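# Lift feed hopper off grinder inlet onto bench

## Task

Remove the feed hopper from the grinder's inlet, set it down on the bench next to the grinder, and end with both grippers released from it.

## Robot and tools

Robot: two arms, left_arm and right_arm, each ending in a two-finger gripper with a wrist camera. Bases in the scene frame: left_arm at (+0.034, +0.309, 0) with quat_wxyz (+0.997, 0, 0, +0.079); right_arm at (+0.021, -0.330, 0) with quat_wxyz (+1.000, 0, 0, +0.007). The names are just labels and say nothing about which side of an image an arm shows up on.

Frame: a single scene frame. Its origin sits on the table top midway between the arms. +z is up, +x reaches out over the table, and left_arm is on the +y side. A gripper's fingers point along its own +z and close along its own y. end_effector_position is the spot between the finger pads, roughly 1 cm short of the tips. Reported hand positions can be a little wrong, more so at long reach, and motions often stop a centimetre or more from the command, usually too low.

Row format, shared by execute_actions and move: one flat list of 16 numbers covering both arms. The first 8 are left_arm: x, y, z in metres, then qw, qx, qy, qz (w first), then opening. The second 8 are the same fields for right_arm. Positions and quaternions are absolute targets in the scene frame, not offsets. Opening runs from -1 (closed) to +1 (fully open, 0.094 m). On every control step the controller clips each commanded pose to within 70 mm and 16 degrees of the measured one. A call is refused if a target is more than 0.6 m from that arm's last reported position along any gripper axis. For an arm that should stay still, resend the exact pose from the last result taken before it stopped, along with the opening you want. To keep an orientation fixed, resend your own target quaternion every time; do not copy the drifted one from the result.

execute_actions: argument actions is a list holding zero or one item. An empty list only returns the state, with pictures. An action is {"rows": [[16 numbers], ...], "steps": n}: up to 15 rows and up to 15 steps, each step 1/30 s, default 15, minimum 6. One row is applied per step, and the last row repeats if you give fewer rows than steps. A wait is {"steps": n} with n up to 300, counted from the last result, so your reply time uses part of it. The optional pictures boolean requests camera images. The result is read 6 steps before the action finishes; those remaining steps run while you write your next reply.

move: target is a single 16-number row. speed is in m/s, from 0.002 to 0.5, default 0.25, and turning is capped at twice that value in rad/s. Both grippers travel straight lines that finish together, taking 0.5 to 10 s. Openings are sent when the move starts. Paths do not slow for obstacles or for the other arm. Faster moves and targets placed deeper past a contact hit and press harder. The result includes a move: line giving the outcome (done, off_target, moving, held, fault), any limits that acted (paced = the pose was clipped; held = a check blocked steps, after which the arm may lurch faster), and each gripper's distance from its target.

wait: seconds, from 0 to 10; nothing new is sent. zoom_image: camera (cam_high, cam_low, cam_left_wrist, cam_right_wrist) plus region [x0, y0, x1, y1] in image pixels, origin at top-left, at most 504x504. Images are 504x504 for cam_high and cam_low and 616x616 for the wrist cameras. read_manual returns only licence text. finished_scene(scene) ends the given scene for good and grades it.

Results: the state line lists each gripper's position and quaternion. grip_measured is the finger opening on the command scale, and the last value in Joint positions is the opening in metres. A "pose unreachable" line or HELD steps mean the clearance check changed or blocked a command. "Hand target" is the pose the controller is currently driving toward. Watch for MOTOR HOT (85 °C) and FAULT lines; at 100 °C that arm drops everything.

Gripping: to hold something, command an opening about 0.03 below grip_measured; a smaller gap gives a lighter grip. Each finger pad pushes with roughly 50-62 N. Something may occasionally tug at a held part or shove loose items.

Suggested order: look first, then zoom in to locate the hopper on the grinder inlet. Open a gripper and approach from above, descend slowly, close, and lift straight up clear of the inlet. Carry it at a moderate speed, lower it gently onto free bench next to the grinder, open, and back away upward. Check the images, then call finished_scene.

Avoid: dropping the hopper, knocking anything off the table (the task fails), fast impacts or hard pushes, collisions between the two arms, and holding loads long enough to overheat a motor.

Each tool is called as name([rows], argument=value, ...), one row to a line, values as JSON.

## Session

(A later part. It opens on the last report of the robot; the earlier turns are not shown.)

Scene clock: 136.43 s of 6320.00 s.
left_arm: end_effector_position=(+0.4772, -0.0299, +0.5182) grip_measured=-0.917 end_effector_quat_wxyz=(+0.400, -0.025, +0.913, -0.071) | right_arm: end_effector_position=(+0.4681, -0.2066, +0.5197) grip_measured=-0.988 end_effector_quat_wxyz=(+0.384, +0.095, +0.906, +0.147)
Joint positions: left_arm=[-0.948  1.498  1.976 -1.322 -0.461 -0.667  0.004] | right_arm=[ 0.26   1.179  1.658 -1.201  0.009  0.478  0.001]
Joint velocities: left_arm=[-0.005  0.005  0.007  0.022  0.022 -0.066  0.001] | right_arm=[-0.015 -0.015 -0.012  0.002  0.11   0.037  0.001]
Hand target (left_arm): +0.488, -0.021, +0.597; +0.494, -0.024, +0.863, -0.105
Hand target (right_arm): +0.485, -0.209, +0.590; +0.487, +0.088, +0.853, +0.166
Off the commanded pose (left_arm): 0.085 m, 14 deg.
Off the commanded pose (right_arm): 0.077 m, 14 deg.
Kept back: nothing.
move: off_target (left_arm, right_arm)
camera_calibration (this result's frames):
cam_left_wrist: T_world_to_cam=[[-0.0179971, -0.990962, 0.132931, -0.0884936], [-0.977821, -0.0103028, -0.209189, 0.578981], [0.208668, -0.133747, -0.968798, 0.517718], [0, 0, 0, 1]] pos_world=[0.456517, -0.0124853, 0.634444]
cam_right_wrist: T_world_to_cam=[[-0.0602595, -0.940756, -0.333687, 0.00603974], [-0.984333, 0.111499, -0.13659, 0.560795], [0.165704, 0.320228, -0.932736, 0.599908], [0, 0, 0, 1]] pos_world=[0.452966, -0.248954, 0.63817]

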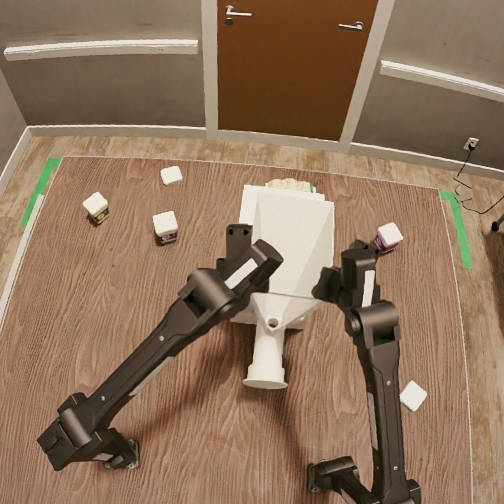

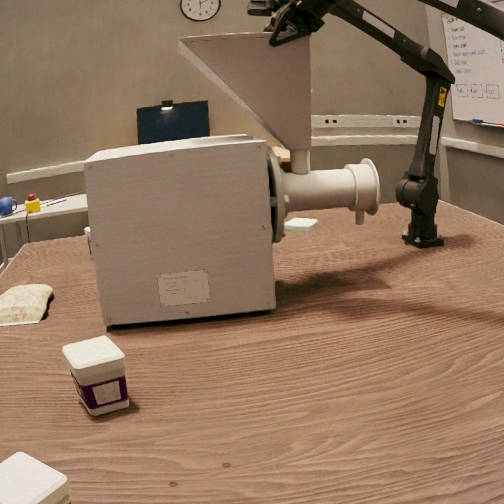

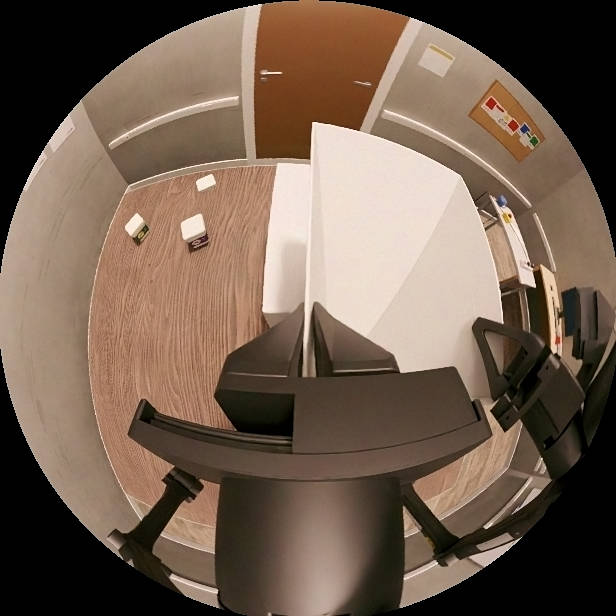

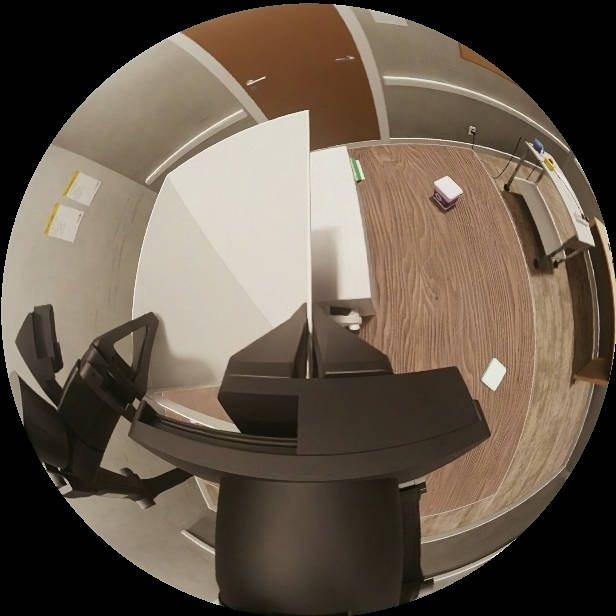

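move(target=[0.52,-0.04,0.6,0.5,-0.015,0.859,-0.09,-1,0.51,-0.205,0.6,0.49,0.085,0.852,0.165,-1], speed=0.05)

move(target=[0.45,-0.04,0.6,0.5,-0.015,0.859,-0.09,-1,0.44,-0.205,0.6,0.49,0.085,0.852,0.165,-1], speed=0.05)

zoom_image(camera="cam_low", region=[160,0,360,200])

Scene clock: 139.43 s of 6320.00 s.
left_arm: end_effector_position=(+0.4786, -0.0291, +0.5181) grip_measured=-0.922 end_effector_quat_wxyz=(+0.404, -0.026, +0.912, -0.068) | right_arm: end_effector_position=(+0.4699, -0.2065, +0.5191) grip_measured=-0.988 end_effector_quat_wxyz=(+0.386, +0.096, +0.905, +0.149)
Joint positions: left_arm=[-0.948  1.498  1.973 -1.317 -0.471 -0.665  0.004] | right_arm=[ 0.258  1.179  1.654 -1.192  0.006  0.48   0.001]
Joint velocities: left_arm=[-0.005 -0.005 -0.012 -0.027  0.066  0.051 -0.   ] | right_arm=[-0.005 -0.015  0.012 -0.012 -0.007  0.007 -0.   ]
Hand target (left_arm): +0.503, -0.029, +0.592; +0.496, -0.024, +0.863, -0.087
Hand target (right_arm): +0.492, -0.209, +0.597; +0.489, +0.088, +0.852, +0.166
Off the commanded pose (left_arm): 0.092 m, 13 deg; position clipped at the last step of the last action.
Off the commanded pose (right_arm): 0.090 m, 14 deg; position clipped at the last step of the last action.
Kept back: nothing.
move: off_target (left_arm, right_arm); limits=paced
camera_calibration (this result's frames):
cam_left_wrist: T_world_to_cam=[[-0.013125, -0.991728, 0.127684, -0.0872836], [-0.976266, -0.0148977, -0.216064, 0.583046], [0.216179, -0.12749, -0.967994, 0.513666], [0, 0, 0, 1]] pos_world=[0.457019, -0.0123884, 0.634346]
cam_right_wrist: T_world_to_cam=[[-0.0596296, -0.939455, -0.337444, 0.00788157], [-0.983747, 0.112663, -0.13982, 0.564052], [0.169372, 0.323622, -0.930904, 0.596998], [0, 0, 0, 1]] pos_world=[0.454239, -0.249345, 0.637273]

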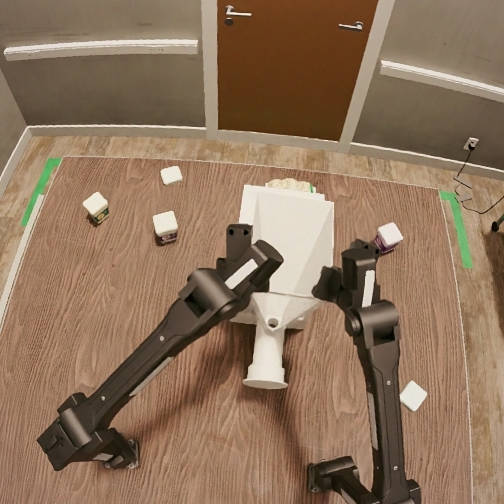

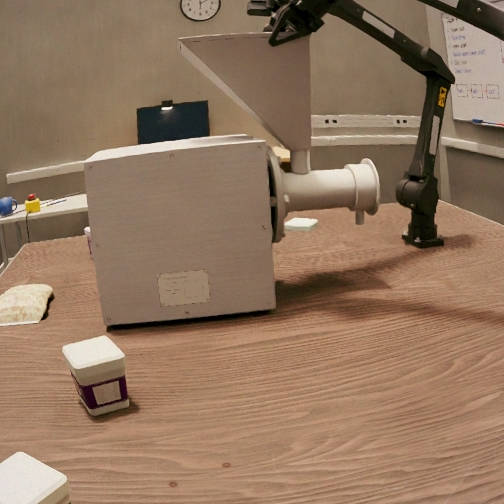

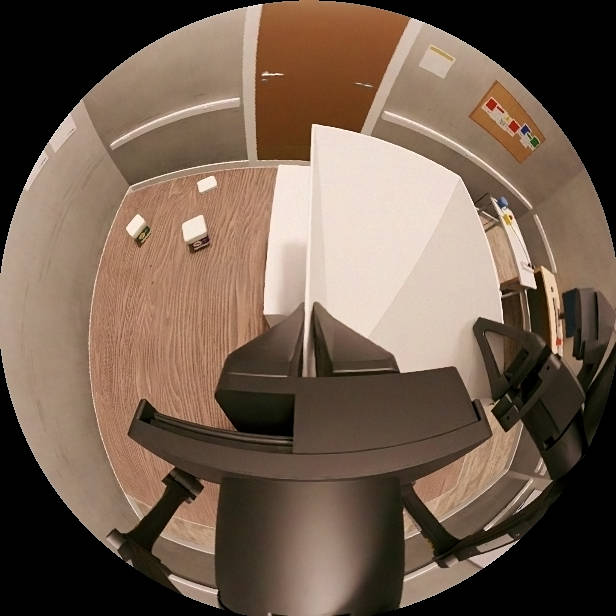

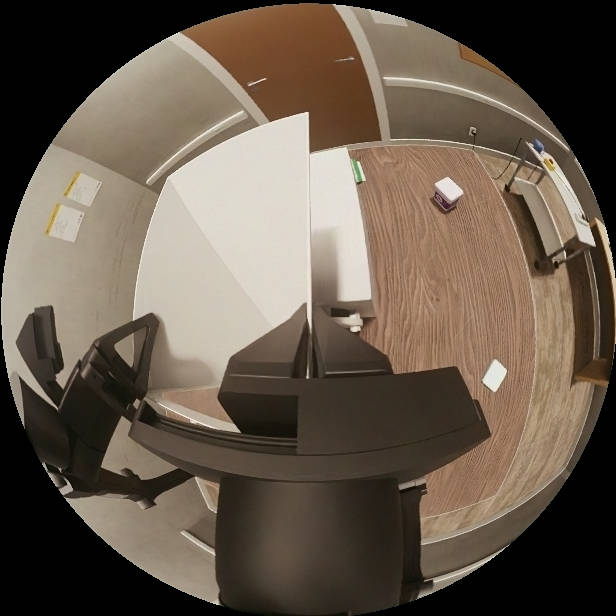

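Scene clock: 142.07 s of 6320.00 s.
left_arm: end_effector_position=(+0.4739, -0.0293, +0.5208) grip_measured=-0.890 end_effector_quat_wxyz=(+0.421, -0.006, +0.906, -0.041) | right_arm: end_effector_position=(+0.4615, -0.2069, +0.5218) grip_measured=-0.988 end_effector_quat_wxyz=(+0.400, +0.102, +0.900, +0.143)
Joint positions: left_arm=[-0.972  1.491  1.961 -1.31  -0.533 -0.619  0.005] | right_arm=[ 0.277  1.149  1.626 -1.171  0.046  0.495  0.001]
Joint velocities: left_arm=[-0.005 -0.034  0.002 -0.012 -0.066  0.007  0.   ] | right_arm=[-0.015  0.005  0.002  0.002  0.051 -0.022  0.   ]
Hand target (left_arm): +0.447, -0.032, +0.593; +0.495, -0.020, +0.864, -0.094
Hand target (right_arm): +0.432, -0.209, +0.596; +0.487, +0.088, +0.852, +0.169
Off the commanded pose (left_arm): 0.083 m, 12 deg; position clipped at the last step of the last action.
Off the commanded pose (right_arm): 0.081 m, 12 deg; position clipped at the last step of the last action.
Kept back: nothing.
move: off_target (left_arm, right_arm); limits=paced
camera_calibration (this result's frames):
cam_left_wrist: T_world_to_cam=[[-0.0289629, -0.997668, 0.0618093, -0.0462653], [-0.967269, 0.0123781, -0.253451, 0.595079], [0.252095, -0.0671269, -0.965372, 0.500632], [0, 0, 0, 1]] pos_world=[0.448055, -0.0199174, 0.636979]
cam_right_wrist: T_world_to_cam=[[-0.070331, -0.940401, -0.332715, 0.0102489], [-0.977026, 0.13221, -0.167156, 0.57143], [0.201182, 0.313315, -0.928095, 0.582847], [0, 0, 0, 1]] pos_world=[0.441764, -0.248525, 0.639865]

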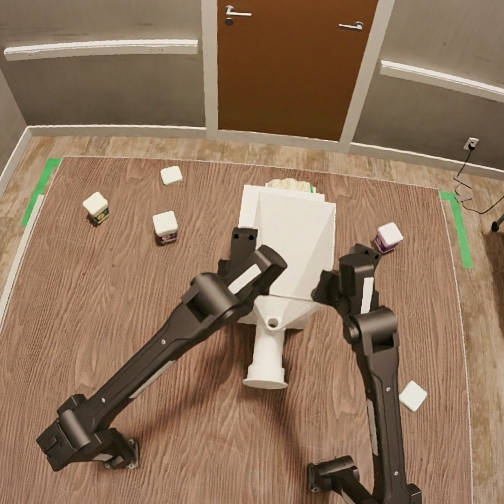

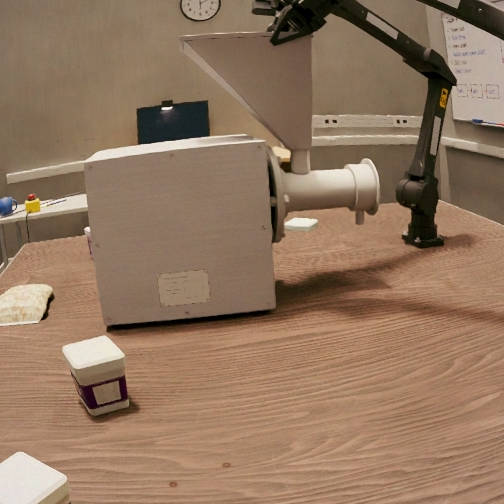

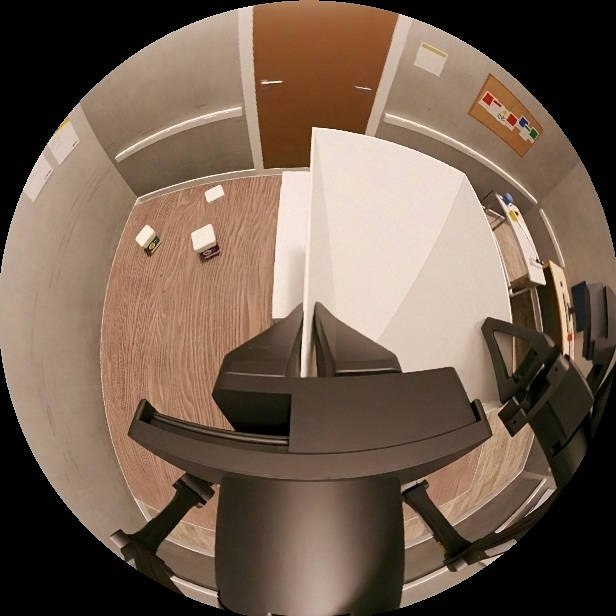

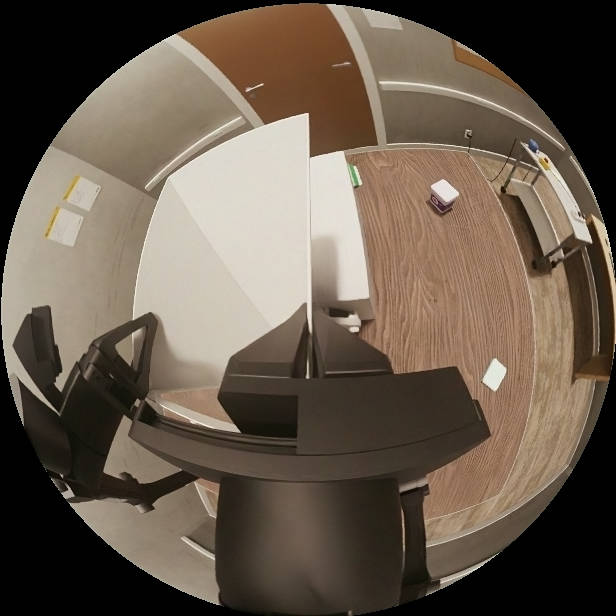

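Region (160, 0, 360, 200) of cam_low's 504x504 image, scaled by 2.520, with more detail than that image has.

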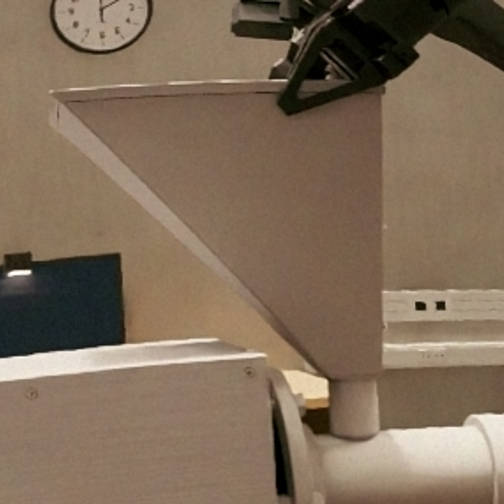

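move(target=[0.473,-0.031,0.515,0.351,-0.034,0.929,-0.111,-1,0.464,-0.204,0.513,0.343,0.08,0.921,0.166,-1], speed=0.1)

move(target=[0.428,-0.027,0.52,0.368,-0.273,0.889,-0.016,-1,0.507,-0.18,0.518,0.288,-0.161,0.91,0.249,-1], speed=0.05)

Scene clock: 144.00 s of 6320.00 s.
left_arm: end_effector_position=(+0.4752, -0.0303, +0.5155) grip_measured=-0.969 end_effector_quat_wxyz=(+0.364, -0.045, +0.922, -0.122) | right_arm: end_effector_position=(+0.4684, -0.2058, +0.5157) grip_measured=-0.988 end_effector_quat_wxyz=(+0.364, +0.081, +0.914, +0.161)
Joint positions: left_arm=[-0.916  1.49   1.977 -1.33  -0.336 -0.726  0.001] | right_arm=[ 0.237  1.194  1.673 -1.232 -0.056  0.451  0.001]
Joint velocities: left_arm=[-0.015 -0.005  0.007 -0.002  0.022 -0.022 -0.001] | right_arm=[-0.015 -0.024 -0.007 -0.012  0.037  0.051  0.001]
Hand target (left_arm): +0.473, -0.031, +0.515; +0.351, -0.034, +0.929, -0.110
Hand target (right_arm): +0.464, -0.204, +0.513; +0.343, +0.080, +0.921, +0.164
Off the commanded pose (left_arm): 0.002 m, 2 deg.
Off the commanded pose (right_arm): 0.006 m, 3 deg.
Kept back: nothing.
move: off_target (right_arm)
camera_calibration (this result's frames):
cam_left_wrist: T_world_to_cam=[[-0.0136868, -0.970249, 0.241724, -0.146086], [-0.990626, -0.0197032, -0.135177, 0.544156], [0.135918, -0.241308, -0.960883, 0.542748], [0, 0, 0, 1]] pos_world=[0.463286, -0.0000488656, 0.630387]
cam_right_wrist: T_world_to_cam=[[-0.0313249, -0.937727, -0.345959, -0.00118366], [-0.992423, 0.0703235, -0.100754, 0.537324], [0.118809, 0.340181, -0.932824, 0.621966], [0, 0, 0, 1]] pos_world=[0.459321, -0.250478, 0.633913]

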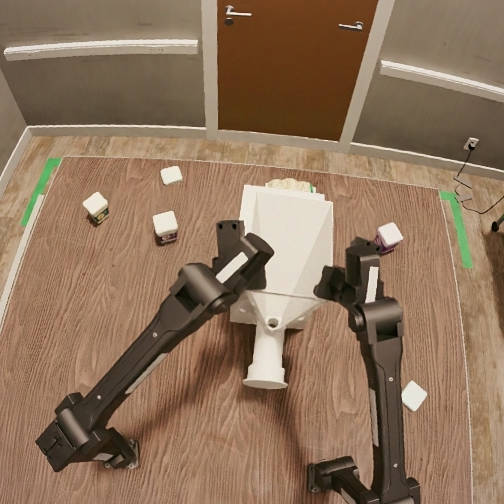

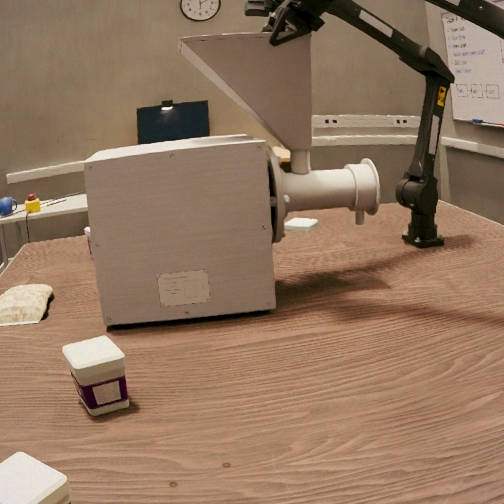

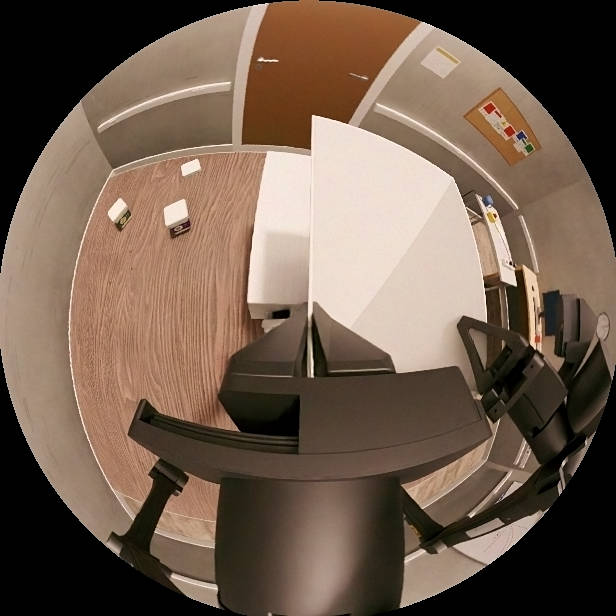

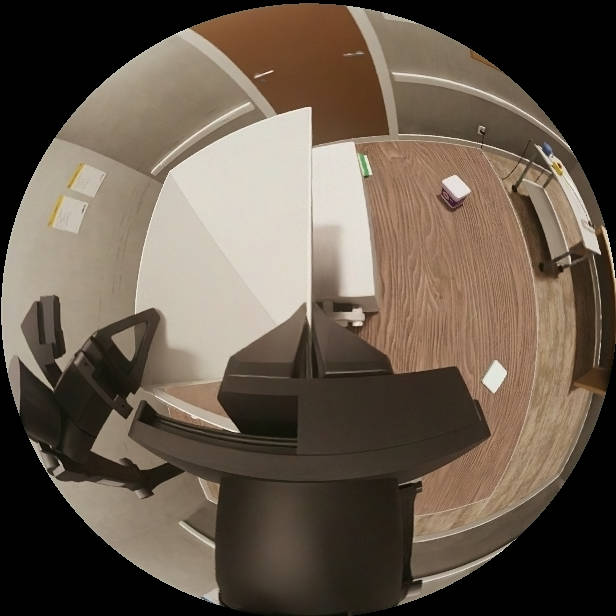

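Scene clock: 149.63 s of 6320.00 s.
left_arm: end_effector_position=(+0.4347, -0.0120, +0.5168) grip_measured=-0.969 end_effector_quat_wxyz=(+0.385, -0.277, +0.880, -0.034) | right_arm: end_effector_position=(+0.5086, -0.1705, +0.5158) grip_measured=-0.984 end_effector_quat_wxyz=(+0.300, -0.165, +0.908, +0.242)
Joint positions: left_arm=[-1.049  1.566  2.102 -1.68  -0.692 -1.344  0.001] | right_arm=[ 0.15   1.416  1.907 -1.401 -0.472 -0.03   0.001]
Joint velocities: left_arm=[-0.005 -0.005  0.007 -0.017  0.007 -0.081 -0.001] | right_arm=[-0.015  0.005 -0.022 -0.002 -0.022 -0.022 -0.   ]
Hand target (left_arm): +0.428, -0.026, +0.520; +0.384, -0.263, +0.884, -0.037
Hand target (right_arm): +0.507, -0.179, +0.517; +0.287, -0.162, +0.912, +0.246
Off the commanded pose (left_arm): 0.017 m, 3 deg.
Off the commanded pose (right_arm): 0.010 m, 2 deg.
joint sent to its limit (left arm) — the command would take joint 4 (wrist pitch) past its lower limit, so that joint was sent only as far as its limit.
Kept back: nothing.
move: off_target (left_arm)
camera_calibration (this result's frames):
cam_left_wrist: T_world_to_cam=[[0.455994, -0.851929, 0.25746, -0.340092], [-0.85578, -0.499149, -0.135979, 0.440576], [0.244355, -0.158324, -0.956673, 0.505534], [0, 0, 0, 1]] pos_world=[0.408586, 0.0102171, 0.631099]
cam_right_wrist: T_world_to_cam=[[0.444263, -0.831412, -0.333744, -0.196832], [-0.891737, -0.446226, -0.0754099, 0.42237], [-0.0862286, 0.331113, -0.939643, 0.711505], [0, 0, 0, 1]] pos_world=[0.525441, -0.210765, 0.63472]

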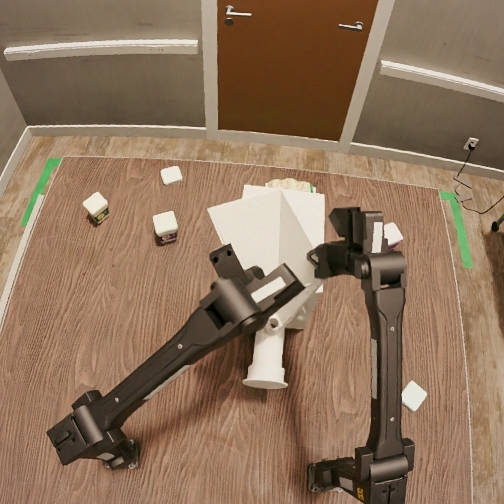

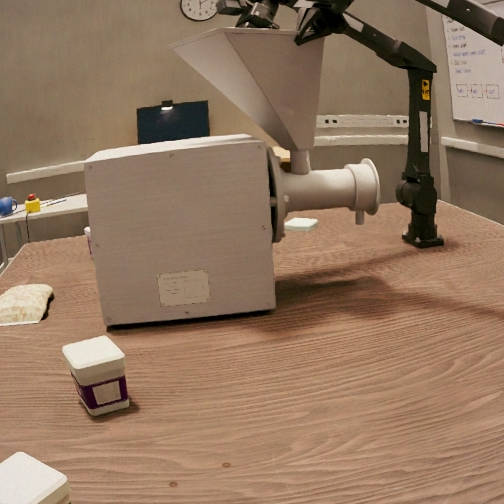

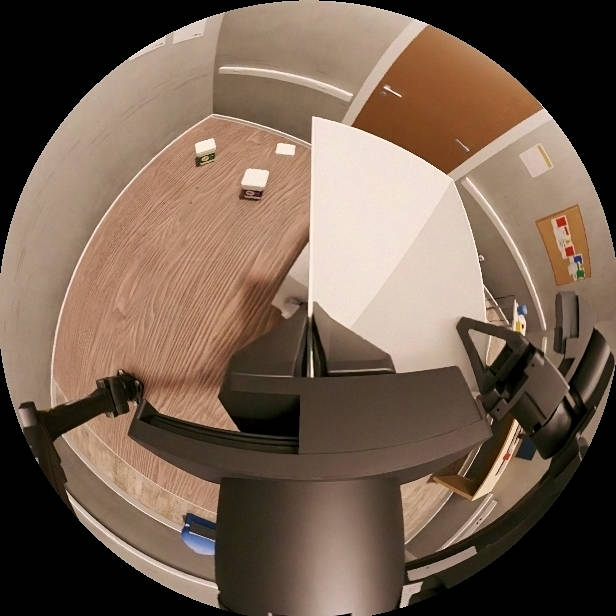

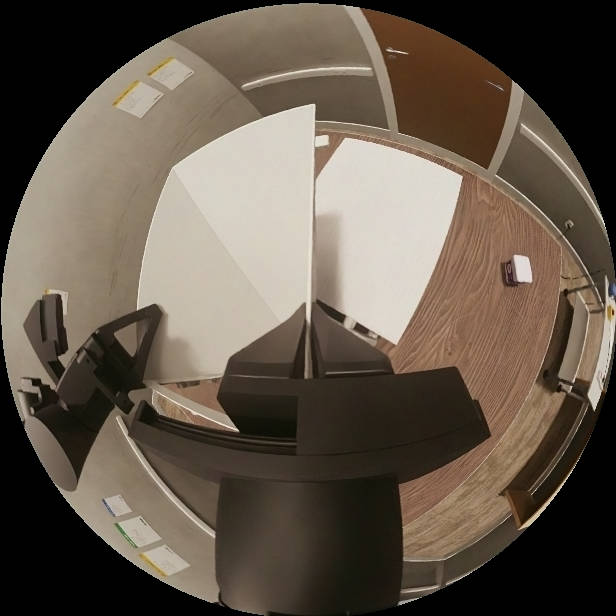

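move(target=[0.44,-0.012,0.56,0.45,-0.27,0.85,-0.034,-1,0.51,-0.172,0.57,0.36,-0.165,0.885,0.242,-1], speed=0.04)

zoom_image(camera="cam_high", region=[235,290,305,360])

Scene clock: 151.90 s of 6320.00 s.
left_arm: end_effector_position=(+0.4354, -0.0109, +0.5193) grip_measured=-0.969 end_effector_quat_wxyz=(+0.410, -0.277, +0.869, -0.014) | right_arm: end_effector_position=(+0.5091, -0.1706, +0.5176) grip_measured=-0.984 end_effector_quat_wxyz=(+0.304, -0.164, +0.908, +0.238)
Joint positions: left_arm=[-1.065  1.575  2.102 -1.692 -0.765 -1.359  0.001] | right_arm=[ 0.153  1.414  1.908 -1.394 -0.462 -0.028  0.001]
Joint velocities: left_arm=[-0.005 -0.015 -0.032 -0.007 -0.051 -0.037  0.001] | right_arm=[-0.005 -0.005  0.002 -0.007 -0.007 -0.051  0.   ]
Hand target (left_arm): +0.437, -0.009, +0.558; +0.449, -0.272, +0.850, -0.035
Hand target (right_arm): +0.504, -0.173, +0.569; +0.360, -0.165, +0.885, +0.243
Off the commanded pose (left_arm): 0.041 m, 6 deg.
Off the commanded pose (right_arm): 0.052 m, 7 deg.
Kept back: nothing.
move: off_target (left_arm, right_arm)
camera_calibration (this result's frames):
cam_left_wrist: T_world_to_cam=[[0.465434, -0.853055, 0.23594, -0.333093], [-0.837007, -0.510887, -0.195996, 0.464928], [0.287734, -0.10626, -0.951797, 0.487076], [0, 0, 0, 1]] pos_world=[0.404032, 0.00513554, 0.633312]
cam_right_wrist: T_world_to_cam=[[0.443578, -0.835241, -0.324978, -0.201352], [-0.893075, -0.442356, -0.0820817, 0.427699], [-0.075198, 0.326639, -0.942153, 0.708224], [0, 0, 0, 1]] pos_world=[0.52454, -0.210315, 0.636926]

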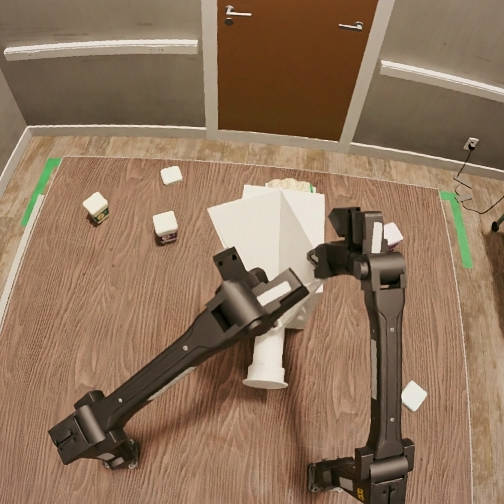

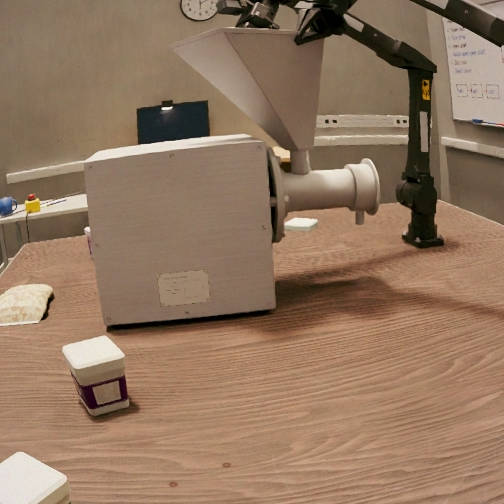

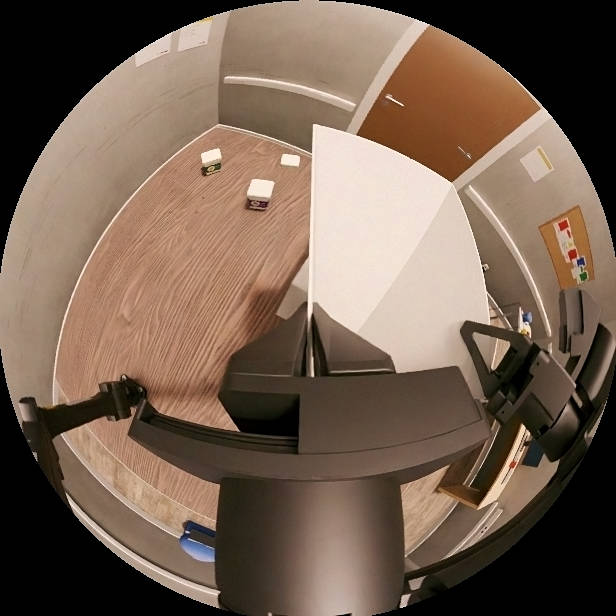

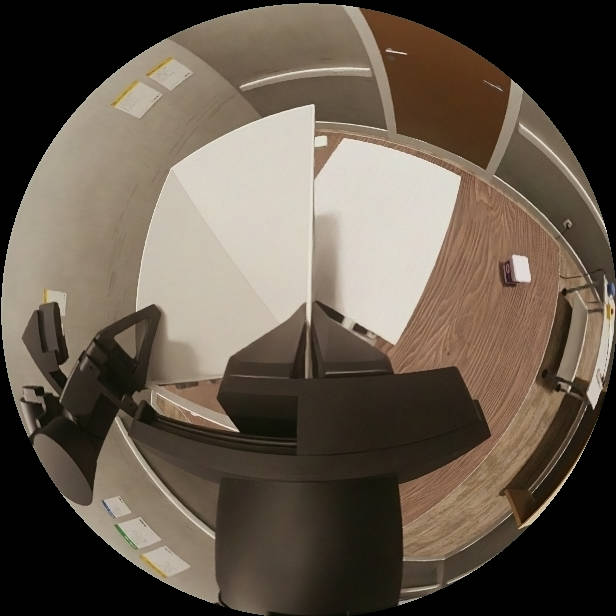

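Region (235, 290, 305, 360) of cam_high's 504x504 image, scaled by 7.200, with more detail than that image has.

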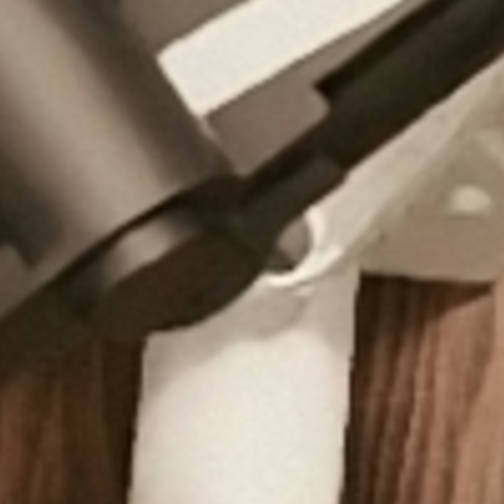

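move(target=[0.478,-0.028,0.575,0.44,-0.03,0.89,-0.11,-1,0.47,-0.206,0.575,0.43,0.08,0.885,0.165,-1], speed=0.04)

move(target=[0.505,-0.035,0.58,0.414,0.125,0.882,-0.185,-1,0.433,-0.207,0.58,0.452,0.233,0.858,0.088,-1], speed=0.04)

Scene clock: 159.77 s of 6320.00 s.
left_arm: end_effector_position=(+0.4734, -0.0268, +0.5196) grip_measured=-0.942 end_effector_quat_wxyz=(+0.375, -0.055, +0.923, -0.072) | right_arm: end_effector_position=(+0.4740, -0.2043, +0.5197) grip_measured=-0.986 end_effector_quat_wxyz=(+0.363, +0.074, +0.916, +0.152)
Joint positions: left_arm=[-0.945  1.529  2.043 -1.418 -0.445 -0.75   0.003] | right_arm=[ 0.242  1.22   1.711 -1.254 -0.044  0.436  0.001]
Joint velocities: left_arm=[-0.015 -0.005  0.002  0.002 -0.066  0.022  0.   ] | right_arm=[-0.005  0.005 -0.012 -0.002 -0.007  0.022 -0.002]
Hand target (left_arm): +0.473, -0.024, +0.573; +0.435, -0.037, +0.893, -0.106
Hand target (right_arm): +0.463, -0.208, +0.575; +0.430, +0.083, +0.883, +0.171
Off the commanded pose (left_arm): 0.056 m, 10 deg.
Off the commanded pose (right_arm): 0.055 m, 9 deg.
Kept back: nothing.
move: off_target (left_arm, right_arm)
camera_calibration (this result's frames):
cam_left_wrist: T_world_to_cam=[[0.0410397, -0.986563, 0.158144, -0.126624], [-0.986482, -0.06514, -0.150368, 0.547655], [0.158649, -0.149835, -0.9759, 0.547199], [0, 0, 0, 1]] pos_world=[0.458635, -0.0072588, 0.636386]
cam_right_wrist: T_world_to_cam=[[-0.0272383, -0.944946, -0.32609, -0.0119526], [-0.993257, 0.0623567, -0.0977309, 0.540372], [0.112684, 0.321229, -0.940273, 0.627461], [0, 0, 0, 1]] pos_world=[0.465698, -0.246549, 0.638898]

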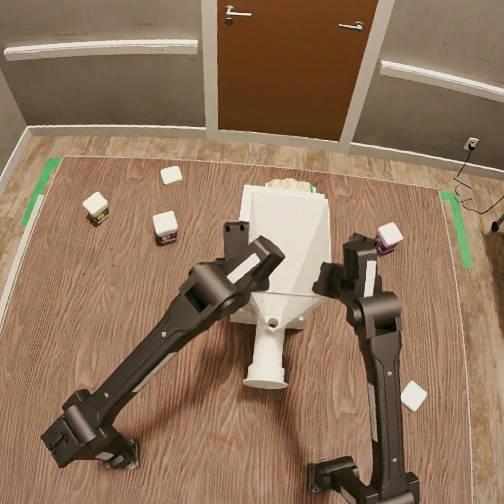

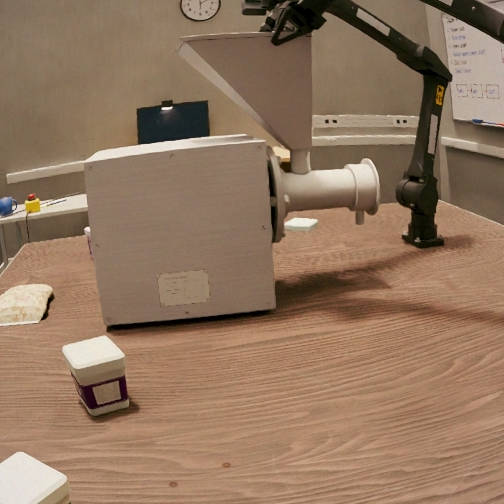

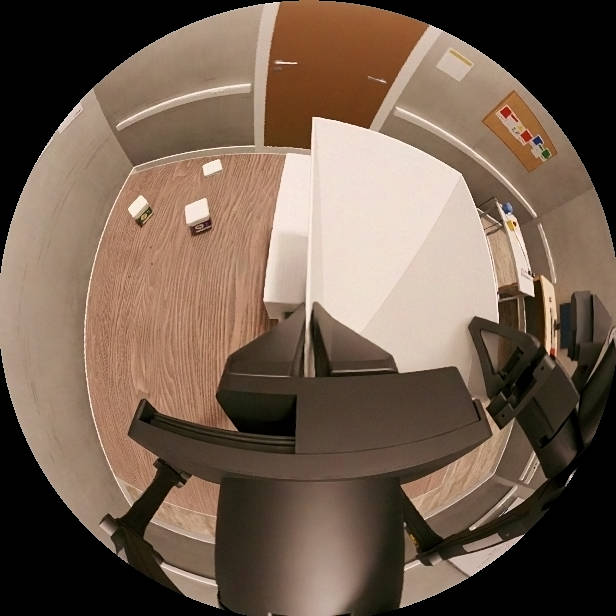

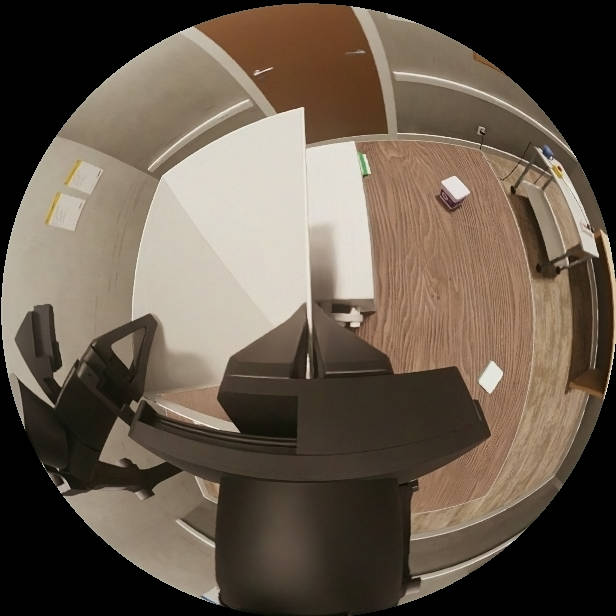

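Scene clock: 165.53 s of 6320.00 s.
left_arm: end_effector_position=(+0.4990, -0.0439, +0.5249) grip_measured=-0.949 end_effector_quat_wxyz=(+0.349, +0.112, +0.915, -0.171) | right_arm: end_effector_position=(+0.4372, -0.2100, +0.5288) grip_measured=-0.986 end_effector_quat_wxyz=(+0.401, +0.247, +0.879, +0.071)
Joint positions: left_arm=[-0.826  1.529  2.034 -1.279 -0.064 -0.398  0.002] | right_arm=[ 0.417  1.168  1.694 -1.331  0.384  0.823  0.001]
Joint velocities: left_arm=[-0.015 -0.015  0.022  0.007  0.066  0.066  0.001] | right_arm=[ 0.005 -0.015 -0.002 -0.012  0.007  0.051  0.001]
Hand target (left_arm): +0.501, -0.033, +0.578; +0.411, +0.123, +0.885, -0.184
Hand target (right_arm): +0.428, -0.210, +0.578; +0.451, +0.236, +0.856, +0.093
Off the commanded pose (left_arm): 0.056 m, 9 deg.
Off the commanded pose (right_arm): 0.051 m, 7 deg.
Kept back: nothing.
move: off_target (left_arm, right_arm)
camera_calibration (this result's frames):
cam_left_wrist: T_world_to_cam=[[-0.332037, -0.91731, 0.219758, 0.0114842], [-0.940452, 0.303955, -0.152186, 0.566788], [0.072805, -0.257203, -0.963611, 0.577433], [0, 0, 0, 1]] pos_world=[0.494811, -0.0132262, 0.640154]
cam_right_wrist: T_world_to_cam=[[-0.379168, -0.869368, -0.316908, 0.149533], [-0.889954, 0.436409, -0.132397, 0.556763], [0.253403, 0.231833, -0.93917, 0.561037], [0, 0, 0, 1]] pos_world=[0.410023, -0.243044, 0.648011]

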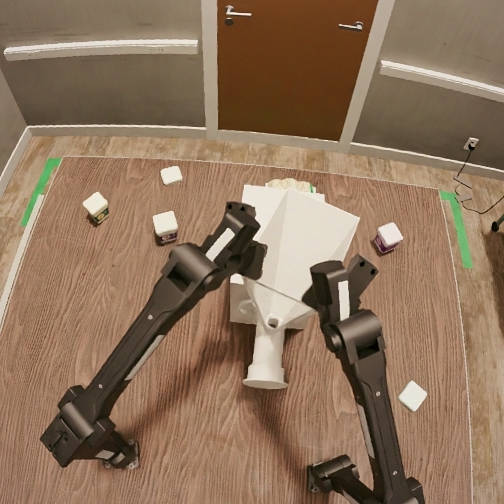

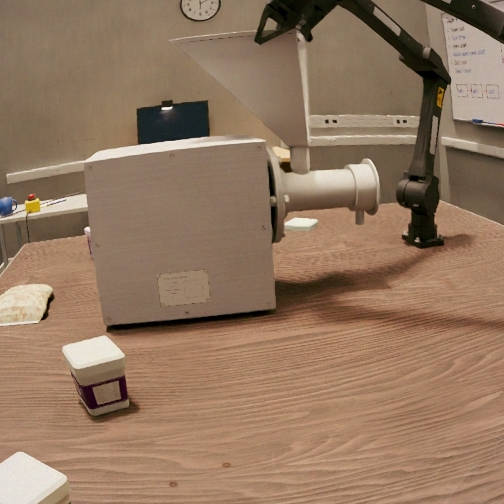

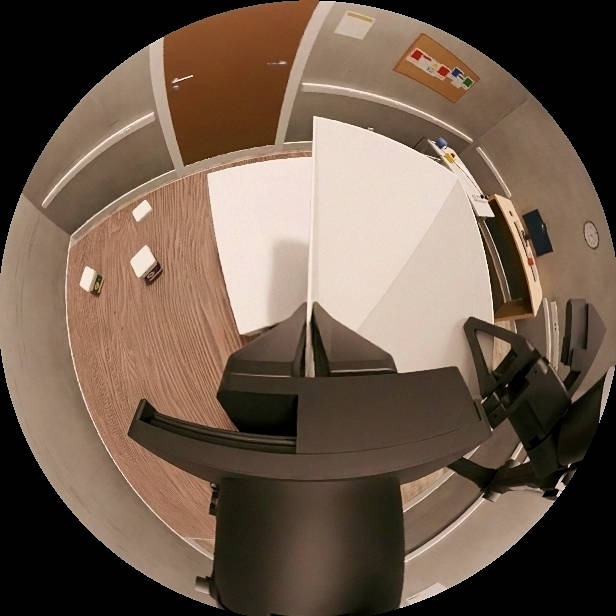

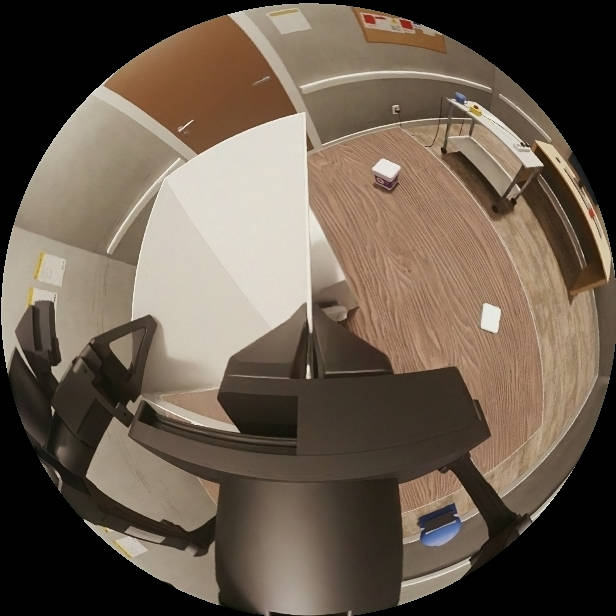

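Rising with the twist. Continue.

move(target=[0.478,-0.028,0.59,0.44,-0.03,0.89,-0.11,-1,0.47,-0.206,0.59,0.43,0.08,0.885,0.165,-1], speed=0.06)

move(target=[0.505,-0.035,0.595,0.414,0.125,0.882,-0.185,-1,0.433,-0.207,0.595,0.452,0.233,0.858,0.088,-1], speed=0.06)

Scene clock: 171.67 s of 6320.00 s.
left_arm: end_effector_position=(+0.4844, -0.0300, +0.5202) grip_measured=-0.930 end_effector_quat_wxyz=(+0.382, -0.014, +0.920, -0.079) | right_arm: end_effector_position=(+0.4687, -0.2065, +0.5217) grip_measured=-0.987 end_effector_quat_wxyz=(+0.364, +0.103, +0.914, +0.142)
Joint positions: left_arm=[-0.923  1.526  2.028 -1.358 -0.402 -0.644  0.003] | right_arm=[ 0.26   1.211  1.712 -1.268  0.01   0.494  0.001]
Joint velocities: left_arm=[-0.015 -0.005  0.002 -0.012  0.007 -0.007 -0.002] | right_arm=[-0.005  0.015 -0.017 -0.007 -0.007 -0.022 -0.001]
Hand target (left_arm): +0.473, -0.022, +0.587; +0.441, -0.032, +0.890, -0.114
Hand target (right_arm): +0.462, -0.208, +0.588; +0.430, +0.080, +0.885, +0.162
Off the commanded pose (left_arm): 0.070 m, 8 deg.
Off the commanded pose (right_arm): 0.068 m, 9 deg.
Kept back: nothing.
move: off_target (left_arm, right_arm)
camera_calibration (this result's frames):
cam_left_wrist: T_world_to_cam=[[-0.0418504, -0.98918, 0.14061, -0.0810952], [-0.984665, 0.0169788, -0.173626, 0.572152], [0.16936, -0.14572, -0.974722, 0.539944], [0, 0, 0, 1]] pos_world=[0.468539, -0.0112514, 0.637038]
cam_right_wrist: T_world_to_cam=[[-0.0863211, -0.940463, -0.328752, 0.0165026], [-0.988194, 0.12275, -0.0916783, 0.542344], [0.126574, 0.316957, -0.939956, 0.623034], [0, 0, 0, 1]] pos_world=[0.458506, -0.248527, 0.640771]

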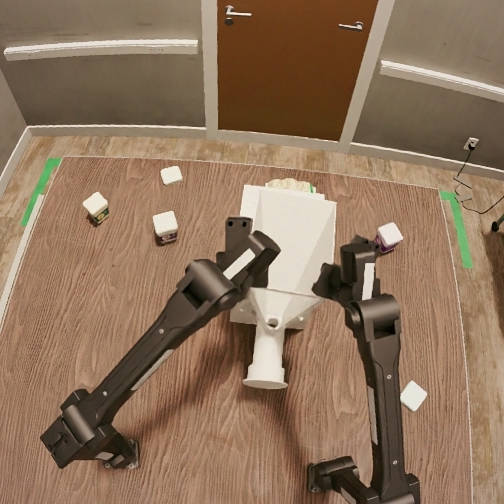

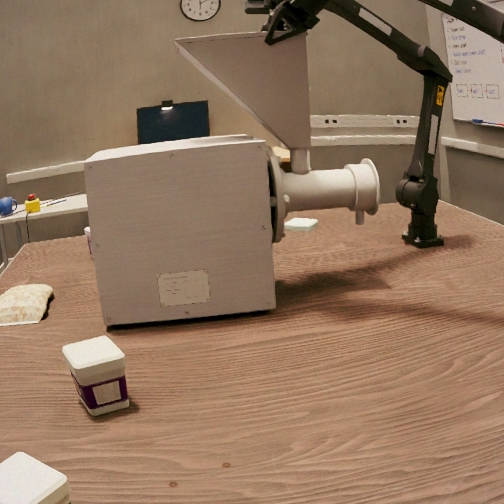

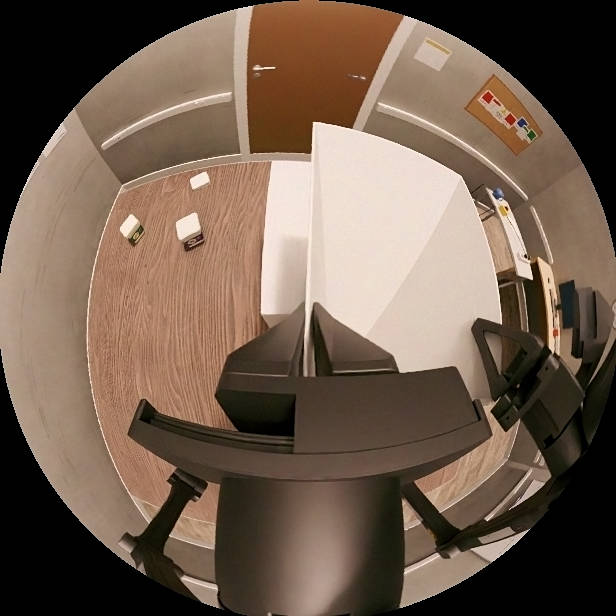

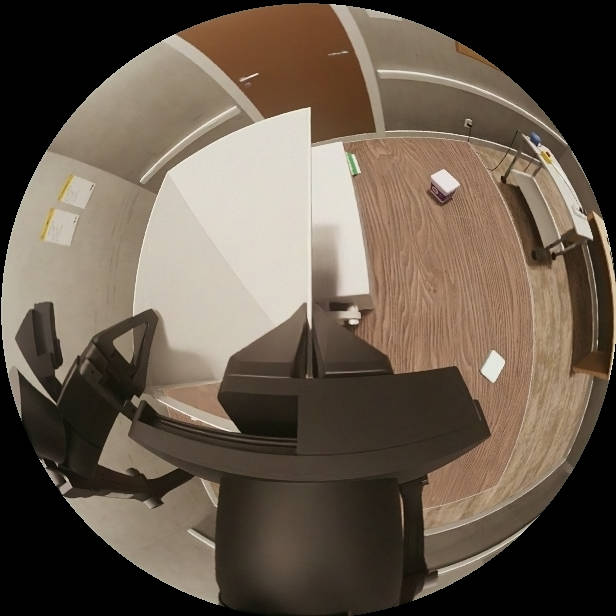

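Scene clock: 174.93 s of 6320.00 s.
left_arm: end_effector_position=(+0.4987, -0.0393, +0.5239) grip_measured=-0.943 end_effector_quat_wxyz=(+0.347, +0.106, +0.916, -0.169) | right_arm: end_effector_position=(+0.4391, -0.2066, +0.5305) grip_measured=-0.986 end_effector_quat_wxyz=(+0.397, +0.237, +0.884, +0.065)
Joint positions: left_arm=[-0.821  1.524  2.029 -1.285 -0.067 -0.404  0.003] | right_arm=[ 0.423  1.185  1.717 -1.351  0.386  0.807  0.001]
Joint velocities: left_arm=[-0.015 -0.005  0.007 -0.007 -0.022  0.022 -0.001] | right_arm=[-0.005 -0.005  0.007 -0.012  0.022  0.037  0.001]
Hand target (left_arm): +0.498, -0.031, +0.591; +0.413, +0.122, +0.883, -0.185
Hand target (right_arm): +0.426, -0.211, +0.591; +0.451, +0.236, +0.856, +0.093
Off the commanded pose (left_arm): 0.072 m, 9 deg.
Off the commanded pose (right_arm): 0.065 m, 7 deg.
Kept back: nothing.
move: off_target (left_arm, right_arm)
camera_calibration (this result's frames):
cam_left_wrist: T_world_to_cam=[[-0.3202, -0.921475, 0.219898, 0.00964083], [-0.944775, 0.293505, -0.14579, 0.563401], [0.0698004, -0.254436, -0.964567, 0.579782], [0, 0, 0, 1]] pos_world=[0.494905, -0.00895962, 0.639257]
cam_right_wrist: T_world_to_cam=[[-0.369558, -0.880417, -0.297141, 0.136745], [-0.897924, 0.420642, -0.129585, 0.555884], [0.239079, 0.218921, -0.945999, 0.568677], [0, 0, 0, 1]] pos_world=[0.413718, -0.237931, 0.650635]

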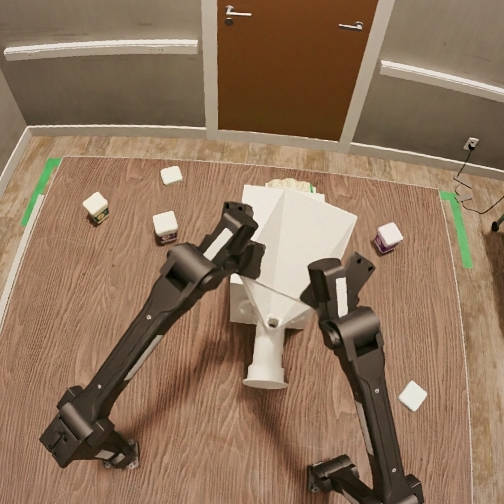

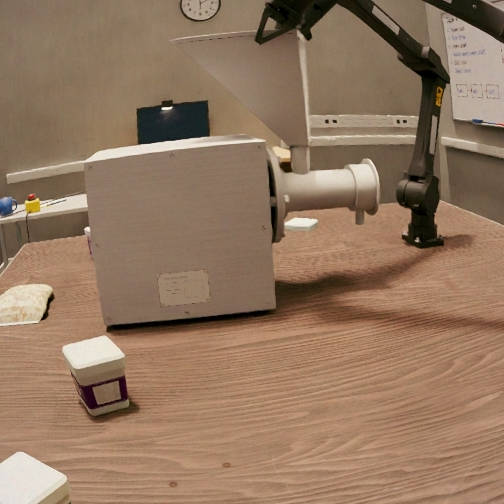

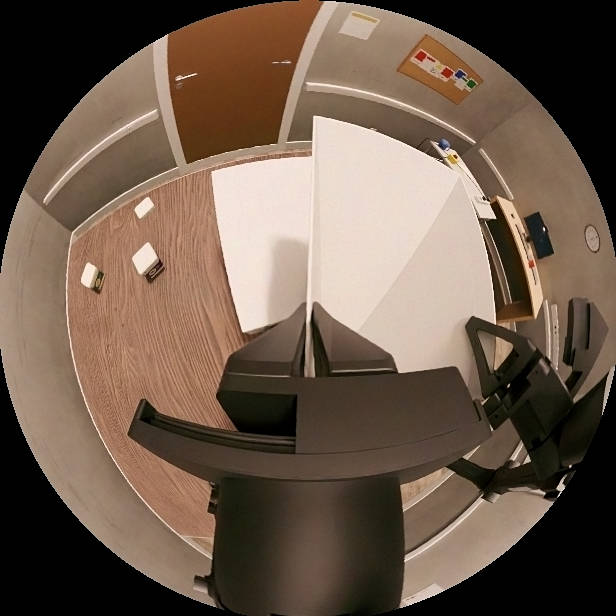

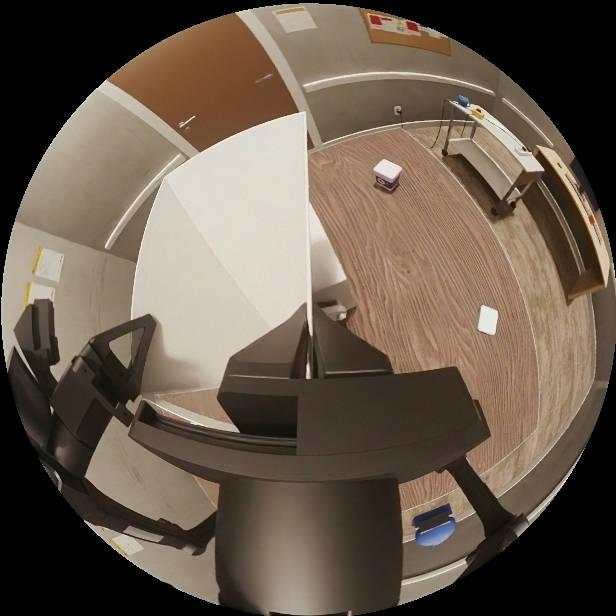

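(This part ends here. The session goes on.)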